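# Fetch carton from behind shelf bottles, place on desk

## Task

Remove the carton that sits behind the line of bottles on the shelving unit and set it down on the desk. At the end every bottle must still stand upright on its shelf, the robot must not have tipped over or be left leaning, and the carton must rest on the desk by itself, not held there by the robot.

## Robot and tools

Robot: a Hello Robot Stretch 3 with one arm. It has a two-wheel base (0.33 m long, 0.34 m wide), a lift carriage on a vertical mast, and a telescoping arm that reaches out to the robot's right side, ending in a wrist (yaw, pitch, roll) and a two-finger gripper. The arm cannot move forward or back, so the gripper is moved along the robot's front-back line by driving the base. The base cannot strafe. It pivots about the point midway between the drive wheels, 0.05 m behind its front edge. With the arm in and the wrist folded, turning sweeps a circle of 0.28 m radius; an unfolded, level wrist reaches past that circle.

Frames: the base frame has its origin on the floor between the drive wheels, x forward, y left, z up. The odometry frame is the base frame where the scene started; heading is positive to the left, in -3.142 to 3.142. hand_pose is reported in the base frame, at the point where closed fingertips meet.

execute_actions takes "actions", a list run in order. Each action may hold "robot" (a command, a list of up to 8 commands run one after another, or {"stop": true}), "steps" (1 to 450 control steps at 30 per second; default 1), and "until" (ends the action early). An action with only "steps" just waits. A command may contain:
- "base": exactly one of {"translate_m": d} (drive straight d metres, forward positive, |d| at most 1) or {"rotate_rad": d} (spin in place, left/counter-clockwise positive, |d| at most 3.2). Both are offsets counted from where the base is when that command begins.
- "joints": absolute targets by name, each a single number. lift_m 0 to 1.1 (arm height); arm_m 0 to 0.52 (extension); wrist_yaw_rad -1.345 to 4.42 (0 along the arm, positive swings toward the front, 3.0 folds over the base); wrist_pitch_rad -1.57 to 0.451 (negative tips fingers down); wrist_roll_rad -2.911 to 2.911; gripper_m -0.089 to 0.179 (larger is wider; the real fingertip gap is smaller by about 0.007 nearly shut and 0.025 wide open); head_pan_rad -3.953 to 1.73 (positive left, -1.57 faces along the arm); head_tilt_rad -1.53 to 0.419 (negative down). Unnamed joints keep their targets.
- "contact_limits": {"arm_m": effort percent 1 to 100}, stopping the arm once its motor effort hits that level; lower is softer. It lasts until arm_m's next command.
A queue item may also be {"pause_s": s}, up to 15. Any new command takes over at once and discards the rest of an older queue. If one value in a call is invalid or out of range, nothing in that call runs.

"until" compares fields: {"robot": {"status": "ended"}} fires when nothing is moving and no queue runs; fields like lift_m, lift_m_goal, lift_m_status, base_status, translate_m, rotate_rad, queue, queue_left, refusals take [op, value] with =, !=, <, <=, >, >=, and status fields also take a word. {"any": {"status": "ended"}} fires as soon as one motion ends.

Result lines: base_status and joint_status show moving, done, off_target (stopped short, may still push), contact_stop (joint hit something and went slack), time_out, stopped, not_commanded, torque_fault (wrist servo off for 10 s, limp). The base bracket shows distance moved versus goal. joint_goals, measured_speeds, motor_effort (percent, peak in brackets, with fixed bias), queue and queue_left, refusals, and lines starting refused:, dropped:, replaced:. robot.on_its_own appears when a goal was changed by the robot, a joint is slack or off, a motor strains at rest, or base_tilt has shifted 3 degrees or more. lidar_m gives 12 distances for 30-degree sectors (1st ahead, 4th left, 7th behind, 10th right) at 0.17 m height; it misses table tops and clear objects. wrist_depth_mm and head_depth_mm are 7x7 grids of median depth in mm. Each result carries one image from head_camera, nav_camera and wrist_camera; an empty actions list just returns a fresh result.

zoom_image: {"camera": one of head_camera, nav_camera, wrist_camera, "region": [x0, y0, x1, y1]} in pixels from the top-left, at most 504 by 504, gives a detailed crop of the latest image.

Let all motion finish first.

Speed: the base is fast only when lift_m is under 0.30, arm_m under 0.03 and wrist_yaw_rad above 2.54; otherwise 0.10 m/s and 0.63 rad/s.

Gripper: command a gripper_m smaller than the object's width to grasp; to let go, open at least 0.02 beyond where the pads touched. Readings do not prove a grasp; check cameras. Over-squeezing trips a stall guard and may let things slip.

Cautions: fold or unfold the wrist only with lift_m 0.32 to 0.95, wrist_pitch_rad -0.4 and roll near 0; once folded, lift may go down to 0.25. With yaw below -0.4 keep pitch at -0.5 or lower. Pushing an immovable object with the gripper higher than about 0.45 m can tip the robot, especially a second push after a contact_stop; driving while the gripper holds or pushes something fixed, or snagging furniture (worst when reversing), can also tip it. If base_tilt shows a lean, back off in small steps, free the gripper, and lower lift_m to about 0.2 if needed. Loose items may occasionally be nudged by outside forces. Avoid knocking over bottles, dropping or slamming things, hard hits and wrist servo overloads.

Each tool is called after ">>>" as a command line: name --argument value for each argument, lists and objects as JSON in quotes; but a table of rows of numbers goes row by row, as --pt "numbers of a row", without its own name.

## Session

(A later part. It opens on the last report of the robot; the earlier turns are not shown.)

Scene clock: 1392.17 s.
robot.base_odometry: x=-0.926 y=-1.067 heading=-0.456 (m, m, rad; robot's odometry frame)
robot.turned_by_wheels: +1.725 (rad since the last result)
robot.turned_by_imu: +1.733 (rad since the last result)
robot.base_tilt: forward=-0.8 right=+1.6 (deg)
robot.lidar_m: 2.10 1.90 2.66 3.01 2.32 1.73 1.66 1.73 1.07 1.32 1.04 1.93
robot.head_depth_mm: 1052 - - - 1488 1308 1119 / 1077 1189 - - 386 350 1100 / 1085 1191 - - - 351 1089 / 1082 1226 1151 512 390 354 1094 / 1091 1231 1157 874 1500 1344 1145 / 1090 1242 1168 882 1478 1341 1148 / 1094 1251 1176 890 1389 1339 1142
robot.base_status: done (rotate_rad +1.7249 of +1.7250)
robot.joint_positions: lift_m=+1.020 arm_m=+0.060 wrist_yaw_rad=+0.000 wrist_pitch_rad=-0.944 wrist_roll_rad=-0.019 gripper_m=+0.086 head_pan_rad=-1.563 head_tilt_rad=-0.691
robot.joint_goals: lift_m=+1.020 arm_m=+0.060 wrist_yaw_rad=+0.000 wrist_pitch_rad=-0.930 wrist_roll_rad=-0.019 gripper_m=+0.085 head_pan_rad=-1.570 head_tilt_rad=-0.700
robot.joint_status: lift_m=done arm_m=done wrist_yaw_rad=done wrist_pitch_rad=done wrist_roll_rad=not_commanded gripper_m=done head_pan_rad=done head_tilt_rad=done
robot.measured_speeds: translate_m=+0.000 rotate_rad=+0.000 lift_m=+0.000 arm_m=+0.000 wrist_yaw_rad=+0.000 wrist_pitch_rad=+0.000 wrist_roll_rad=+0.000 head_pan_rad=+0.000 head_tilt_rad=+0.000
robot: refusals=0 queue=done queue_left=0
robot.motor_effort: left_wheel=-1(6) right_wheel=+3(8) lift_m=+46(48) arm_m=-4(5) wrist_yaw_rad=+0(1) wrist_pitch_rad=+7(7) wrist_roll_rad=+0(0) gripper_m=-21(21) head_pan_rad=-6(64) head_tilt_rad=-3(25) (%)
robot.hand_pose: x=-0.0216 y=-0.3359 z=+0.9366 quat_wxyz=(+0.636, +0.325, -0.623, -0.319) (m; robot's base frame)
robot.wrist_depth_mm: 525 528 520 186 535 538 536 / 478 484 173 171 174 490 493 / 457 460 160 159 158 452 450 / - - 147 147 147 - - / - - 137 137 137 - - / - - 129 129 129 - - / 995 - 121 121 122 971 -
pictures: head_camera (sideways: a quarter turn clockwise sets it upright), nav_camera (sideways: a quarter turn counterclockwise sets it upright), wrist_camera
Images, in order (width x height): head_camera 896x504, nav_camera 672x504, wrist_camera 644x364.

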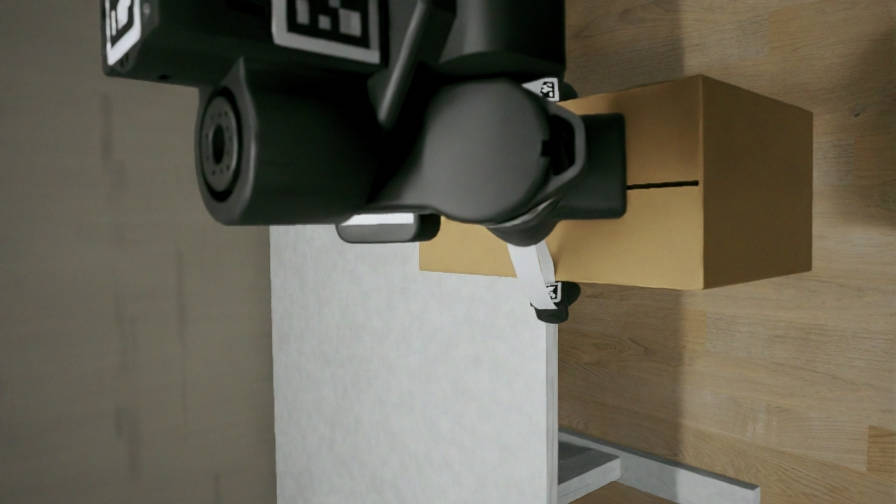

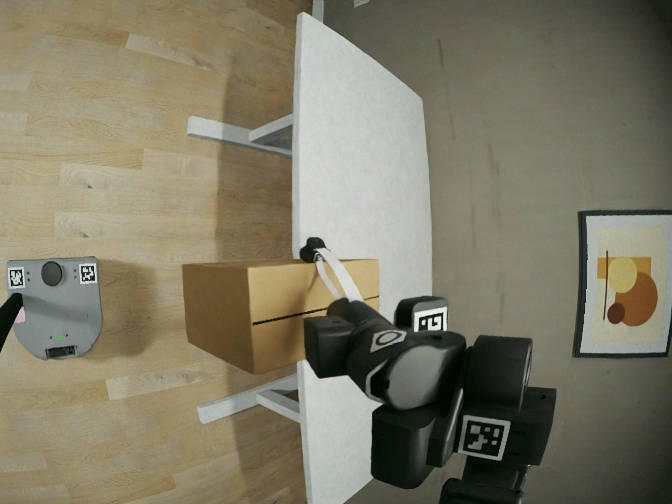

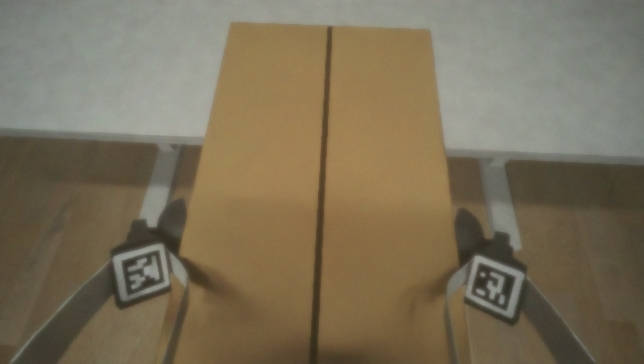

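>>> execute_actions --actions '[{"robot": [{"joints": {"arm_m": 0.45, "head_tilt_rad": -0.6}}, {"joints": {"lift_m": 0.958}}], "steps": 450, "until": {"robot": {"status": "ended"}}}]'

Scene clock: 1421.50 s.
robot.base_odometry: x=-0.926 y=-1.067 heading=-0.456 (m, m, rad; robot's odometry frame)
robot.turned_by_wheels: +0.000 (rad since the last result)
robot.turned_by_imu: -0.002 (rad since the last result)
robot.base_tilt: forward=-0.9 right=+1.6 (deg)
robot.lidar_m: 2.10 1.90 2.67 3.02 2.32 1.73 1.66 1.73 1.07 1.31 1.04 1.93
robot.head_depth_mm: 1058 1164 - 920 765 1377 1165 / 1065 1151 1270 964 771 1376 1169 / 1065 1143 - 718 754 1383 1170 / 1071 1197 1294 727 756 1391 1171 / 1077 1206 1303 981 786 1396 1176 / 1088 1208 1327 991 790 1398 1185 / 1087 1215 1325 999 797 1368 1190
robot.base_status: done (rotate_rad +1.7249 of +1.7250)
robot.joint_positions: lift_m=+0.958 arm_m=+0.450 wrist_yaw_rad=+0.000 wrist_pitch_rad=-0.944 wrist_roll_rad=-0.019 gripper_m=+0.086 head_pan_rad=-1.563 head_tilt_rad=-0.606
robot.joint_goals: lift_m=+0.958 arm_m=+0.450 wrist_yaw_rad=+0.000 wrist_pitch_rad=-0.930 wrist_roll_rad=-0.019 gripper_m=+0.085 head_pan_rad=-1.570 head_tilt_rad=-0.600
robot.joint_status: lift_m=done arm_m=done wrist_yaw_rad=done wrist_pitch_rad=done wrist_roll_rad=not_commanded gripper_m=done head_pan_rad=done head_tilt_rad=done
robot.measured_speeds: translate_m=+0.000 rotate_rad=+0.000 lift_m=+0.000 arm_m=+0.000 wrist_yaw_rad=+0.000 wrist_pitch_rad=+0.000 wrist_roll_rad=+0.000 head_pan_rad=+0.000 head_tilt_rad=+0.000
robot: refusals=0 queue=done queue_left=0
robot.motor_effort: left_wheel=-1(1) right_wheel=+3(3) lift_m=+29(47) arm_m=+4(3) wrist_yaw_rad=+0(0) wrist_pitch_rad=+7(7) wrist_roll_rad=+0(0) gripper_m=-21(21) head_pan_rad=-5(5) head_tilt_rad=+2(13) (%)
robot.hand_pose: x=-0.0216 y=-0.7254 z=+0.8752 quat_wxyz=(+0.636, +0.325, -0.623, -0.319) (m; robot's base frame)
robot.wrist_depth_mm: 438 438 434 187 447 447 441 / 403 398 174 171 175 410 409 / 371 373 160 158 158 375 377 / 342 345 147 148 147 346 345 / 321 326 137 137 138 330 327 / 302 292 129 130 129 - 302 / 285 284 121 122 122 280 287
pictures: head_camera (sideways: a quarter turn clockwise sets it upright), nav_camera (sideways: a quarter turn counterclockwise sets it upright), wrist_camera
Images, in order (width x height): head_camera 896x504, nav_camera 672x504, wrist_camera 644x364.

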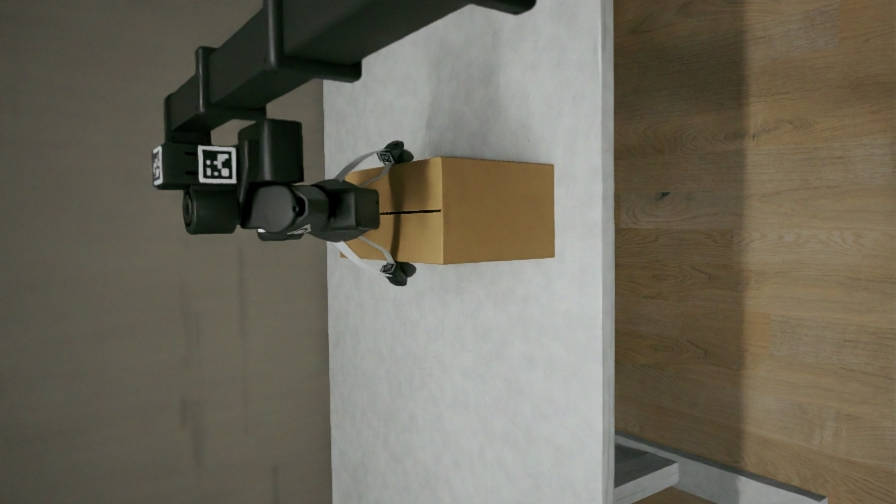

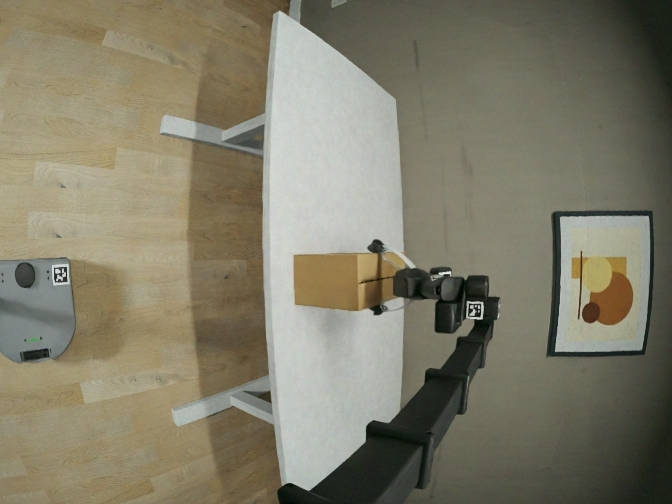

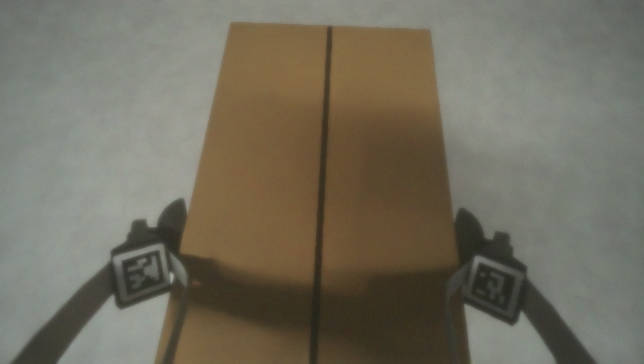

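>>> execute_actions --actions '[{"robot": {"joints": {"lift_m": 0.951}}, "steps": 90, "until": {"robot": {"status": "ended"}}}, {"steps": 10}]'

Scene clock: 1434.50 s.
robot.base_odometry: x=-0.926 y=-1.067 heading=-0.456 (m, m, rad; robot's odometry frame)
robot.turned_by_wheels: +0.000 (rad since the last result)
robot.turned_by_imu: -0.001 (rad since the last result)
robot.base_tilt: forward=-0.8 right=+1.6 (deg)
robot.lidar_m: 2.10 1.90 2.66 3.02 2.32 1.73 1.66 1.73 1.07 1.32 1.04 1.92
robot.head_depth_mm: 1061 1161 - 919 767 1368 1158 / 1068 1146 1263 961 773 1386 1165 / 1064 1155 1280 724 757 1389 1169 / 1072 1204 1300 733 761 1395 1175 / 1078 1206 1298 985 787 1407 1177 / 1082 1218 1325 989 789 1406 1188 / 1090 1222 1328 997 794 1378 1193
robot.base_status: done (rotate_rad +1.7249 of +1.7250)
robot.joint_positions: lift_m=+0.953 arm_m=+0.450 wrist_yaw_rad=+0.000 wrist_pitch_rad=-0.929 wrist_roll_rad=-0.019 gripper_m=+0.086 head_pan_rad=-1.563 head_tilt_rad=-0.606
robot.joint_goals: lift_m=+0.953 arm_m=+0.450 wrist_yaw_rad=+0.000 wrist_pitch_rad=-0.930 wrist_roll_rad=-0.019 gripper_m=+0.085 head_pan_rad=-1.570 head_tilt_rad=-0.600
robot.joint_status: lift_m=contact_stop arm_m=done wrist_yaw_rad=done wrist_pitch_rad=done wrist_roll_rad=not_commanded gripper_m=done head_pan_rad=done head_tilt_rad=done
robot.measured_speeds: translate_m=+0.000 rotate_rad=+0.000 lift_m=+0.001 arm_m=+0.000 wrist_yaw_rad=+0.000 wrist_pitch_rad=+0.000 wrist_roll_rad=+0.000 head_pan_rad=+0.000 head_tilt_rad=+0.000
robot: refusals=0 queue=dropped queue_left=0
robot.on_its_own: lift_m is slack since a contact_stop, until your next command for it
robot.motor_effort: left_wheel=+0(0) right_wheel=+2(3) lift_m=+35(35) arm_m=+4(4) wrist_yaw_rad=-2(0) wrist_pitch_rad=+0(7) wrist_roll_rad=+0(0) gripper_m=-21(21) head_pan_rad=-5(5) head_tilt_rad=+2(3) (%)
robot.hand_pose: x=-0.0216 y=-0.7288 z=+0.8718 quat_wxyz=(+0.638, +0.320, -0.626, -0.314) (m; robot's base frame)
robot.wrist_depth_mm: 448 446 452 450 451 453 455 / 404 409 181 175 178 409 411 / 372 373 163 160 161 379 376 / 344 343 148 149 148 346 350 / 321 324 138 138 138 326 322 / 299 290 129 128 128 - 300 / 281 278 120 120 121 278 284
pictures: head_camera (sideways: a quarter turn clockwise sets it upright), nav_camera (sideways: a quarter turn counterclockwise sets it upright), wrist_camera
Images, in order (width x height): head_camera 896x504, nav_camera 672x504, wrist_camera 644x364.

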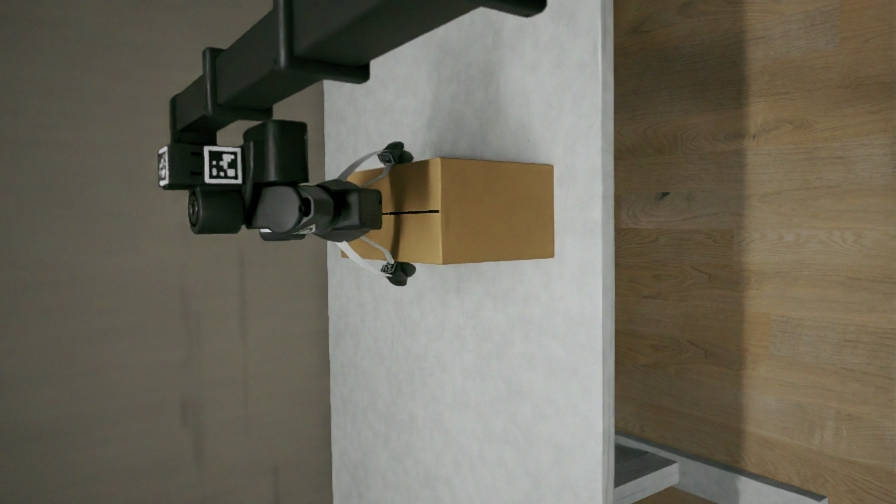

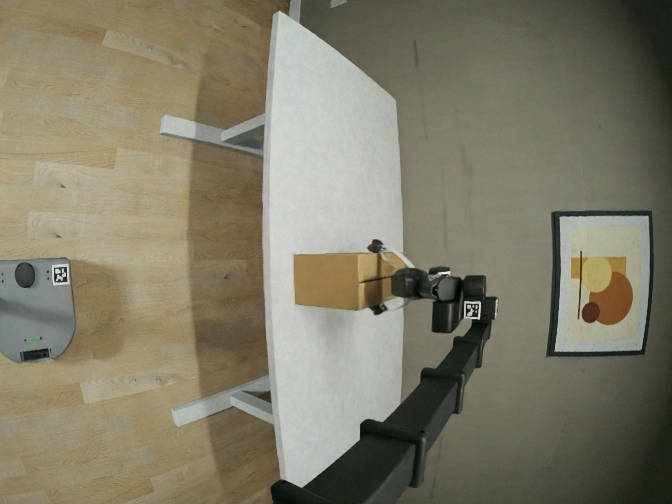

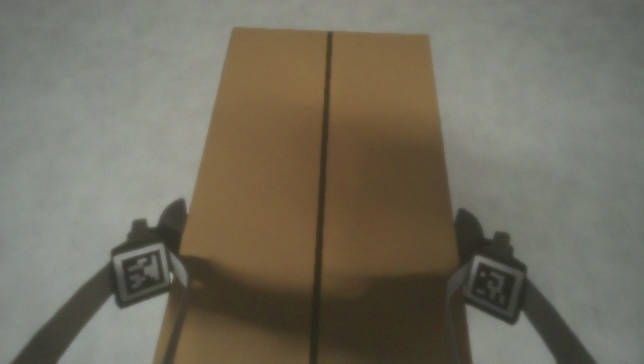

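>>> execute_actions --actions '[{"robot": [{"joints": {"lift_m": 0.955}}, {"joints": {"gripper_m": 0.17}}, {"pause_s": 0.5}, {"joints": {"lift_m": 1.0}}, {"joints": {"arm_m": 0.05}}], "steps": 400, "until": {"robot": {"status": "ended"}}}]'

Scene clock: 1457.03 s.
robot.base_odometry: x=-0.926 y=-1.067 heading=-0.456 (m, m, rad; robot's odometry frame)
robot.turned_by_wheels: +0.000 (rad since the last result)
robot.turned_by_imu: -0.002 (rad since the last result)
robot.base_tilt: forward=-0.9 right=+1.6 (deg)
robot.lidar_m: 2.10 1.90 2.67 3.04 2.32 1.74 1.66 1.74 1.07 1.32 1.04 1.93
robot.head_depth_mm: 1060 1178 - - - 1319 1160 / 1065 1182 1299 - - 1320 1166 / 1068 1188 1297 - - - 1171 / 1071 1203 1302 884 764 1388 1177 / 1077 1209 1309 984 782 1395 1179 / 1085 1206 1320 992 789 1409 1189 / 1091 1220 1333 1000 796 1380 1177
robot.base_status: done (rotate_rad +1.7249 of +1.7250)
robot.joint_positions: lift_m=+1.000 arm_m=+0.050 wrist_yaw_rad=+0.000 wrist_pitch_rad=-0.937 wrist_roll_rad=-0.019 gripper_m=+0.170 head_pan_rad=-1.563 head_tilt_rad=-0.606
robot.joint_goals: lift_m=+1.000 arm_m=+0.050 wrist_yaw_rad=+0.000 wrist_pitch_rad=-0.930 wrist_roll_rad=-0.019 gripper_m=+0.170 head_pan_rad=-1.570 head_tilt_rad=-0.600
robot.joint_status: lift_m=done arm_m=done wrist_yaw_rad=done wrist_pitch_rad=done wrist_roll_rad=not_commanded gripper_m=done head_pan_rad=done head_tilt_rad=done
robot.measured_speeds: translate_m=+0.000 rotate_rad=+0.000 lift_m=+0.000 arm_m=+0.000 wrist_yaw_rad=+0.000 wrist_pitch_rad=+0.000 wrist_roll_rad=+0.000 head_pan_rad=+0.000 head_tilt_rad=+0.000
robot: refusals=0 queue=done queue_left=0
robot.motor_effort: left_wheel=+0(0) right_wheel=+2(3) lift_m=+45(46) arm_m=-5(4) wrist_yaw_rad=+1(1) wrist_pitch_rad=+3(3) wrist_roll_rad=+0(0) gripper_m=+0(99) head_pan_rad=-4(5) head_tilt_rad=+2(2) (%)
robot.hand_pose: x=-0.0216 y=-0.3275 z=+0.9176 quat_wxyz=(+0.637, +0.322, -0.625, -0.317) (m; robot's base frame)
robot.wrist_depth_mm: 508 507 511 367 508 513 513 / 466 459 475 441 466 468 466 / - 443 436 442 437 437 446 / - - - - - - - / - - - - - - - / - - - - - - - / 941 991 976 979 961 970 983
pictures: head_camera (sideways: a quarter turn clockwise sets it upright), nav_camera (sideways: a quarter turn counterclockwise sets it upright), wrist_camera
Images, in order (width x height): head_camera 896x504, nav_camera 672x504, wrist_camera 644x364.

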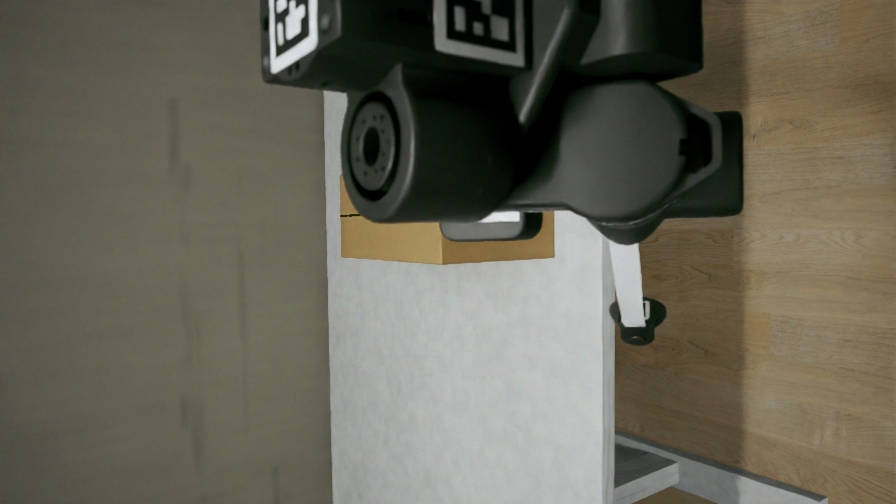

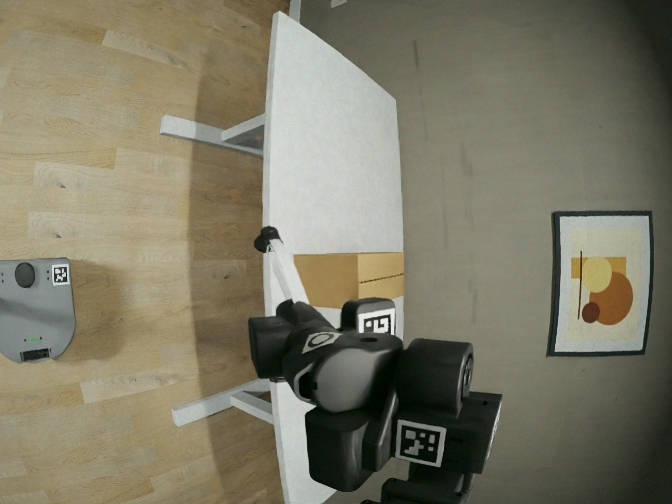

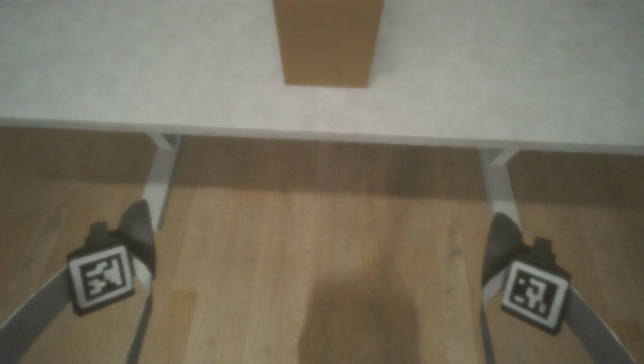

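>>> execute_actions --actions '[{"robot": {"joints": {"head_pan_rad": 1.5, "head_tilt_rad": -0.15}}, "steps": 150, "until": {"robot": {"status": "ended"}}}]'

Scene clock: 1467.87 s.
robot.base_odometry: x=-0.926 y=-1.067 heading=-0.456 (m, m, rad; robot's odometry frame)
robot.turned_by_wheels: +0.000 (rad since the last result)
robot.turned_by_imu: -0.001 (rad since the last result)
robot.base_tilt: forward=-0.9 right=+1.6 (deg)
robot.lidar_m: 2.10 1.90 2.66 3.03 2.32 1.74 1.66 1.74 1.07 1.32 1.04 1.93
robot.head_depth_mm: 2418 3289 3354 3509 3314 2169 1601 / 2276 3195 3335 3490 3373 2176 1611 / 2243 3149 3259 3268 3089 2183 1622 / 2016 3218 3309 3452 3184 2210 1628 / 2577 3215 3303 3395 3167 2174 1648 / 3027 3213 3274 3435 3456 2226 1648 / 3001 3243 3292 3441 3439 2227 1704
robot.base_status: done (rotate_rad +1.7249 of +1.7250)
robot.joint_positions: lift_m=+1.000 arm_m=+0.050 wrist_yaw_rad=+0.000 wrist_pitch_rad=-0.937 wrist_roll_rad=-0.019 gripper_m=+0.170 head_pan_rad=+1.493 head_tilt_rad=-0.162
robot.joint_goals: lift_m=+1.000 arm_m=+0.050 wrist_yaw_rad=+0.000 wrist_pitch_rad=-0.930 wrist_roll_rad=-0.019 gripper_m=+0.170 head_pan_rad=+1.500 head_tilt_rad=-0.150
robot.joint_status: lift_m=done arm_m=done wrist_yaw_rad=done wrist_pitch_rad=done wrist_roll_rad=not_commanded gripper_m=done head_pan_rad=done head_tilt_rad=done
robot.measured_speeds: translate_m=+0.000 rotate_rad=+0.000 lift_m=+0.000 arm_m=+0.000 wrist_yaw_rad=+0.000 wrist_pitch_rad=+0.000 wrist_roll_rad=+0.000 head_pan_rad=+0.000 head_tilt_rad=+0.000
robot: refusals=0 queue=done queue_left=0
robot.motor_effort: left_wheel=+0(0) right_wheel=+2(2) lift_m=+45(45) arm_m=-4(4) wrist_yaw_rad=-1(0) wrist_pitch_rad=+3(3) wrist_roll_rad=+0(0) gripper_m=+0(0) head_pan_rad=+4(63) head_tilt_rad=+5(25) (%)
robot.hand_pose: x=-0.0216 y=-0.3275 z=+0.9176 quat_wxyz=(+0.637, +0.322, -0.625, -0.317) (m; robot's base frame)
robot.wrist_depth_mm: 508 508 514 363 513 511 517 / 456 465 469 439 466 466 471 / - 451 440 442 439 434 440 / - - - - - - - / - - - - - - - / - - - - - - - / 951 976 947 961 980 986 977
pictures: head_camera (sideways: a quarter turn clockwise sets it upright), nav_camera (sideways: a quarter turn counterclockwise sets it upright), wrist_camera
Images, in order (width x height): head_camera 896x504, nav_camera 672x504, wrist_camera 644x364.

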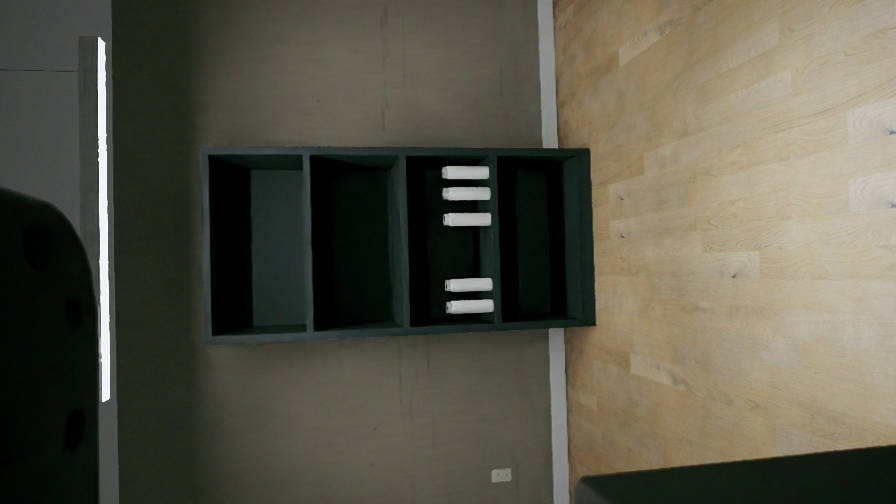

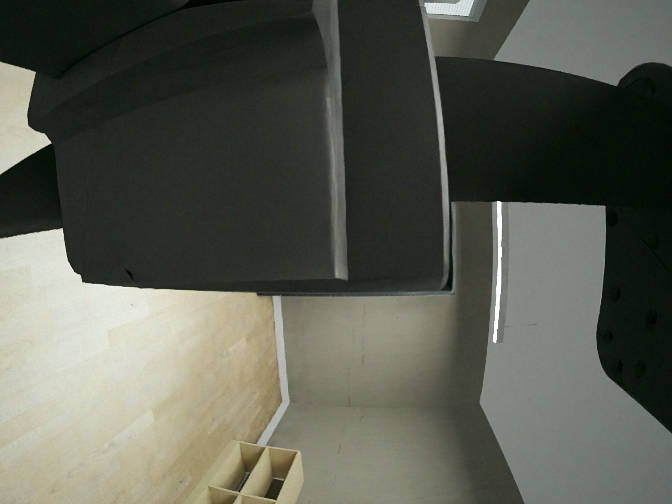

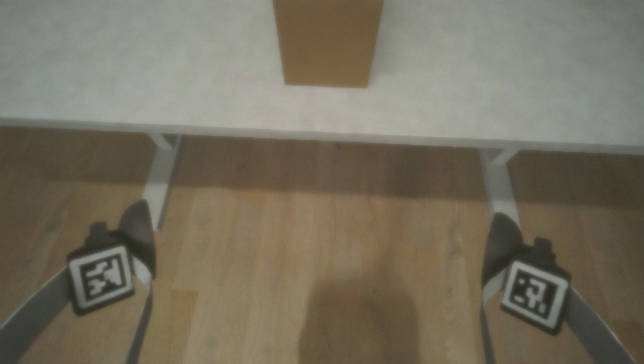

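All five bottles are upright, the carton is on the desk, and all motion has ended.

>>> finished_scene --scene 1

The scene is finished: the task was done.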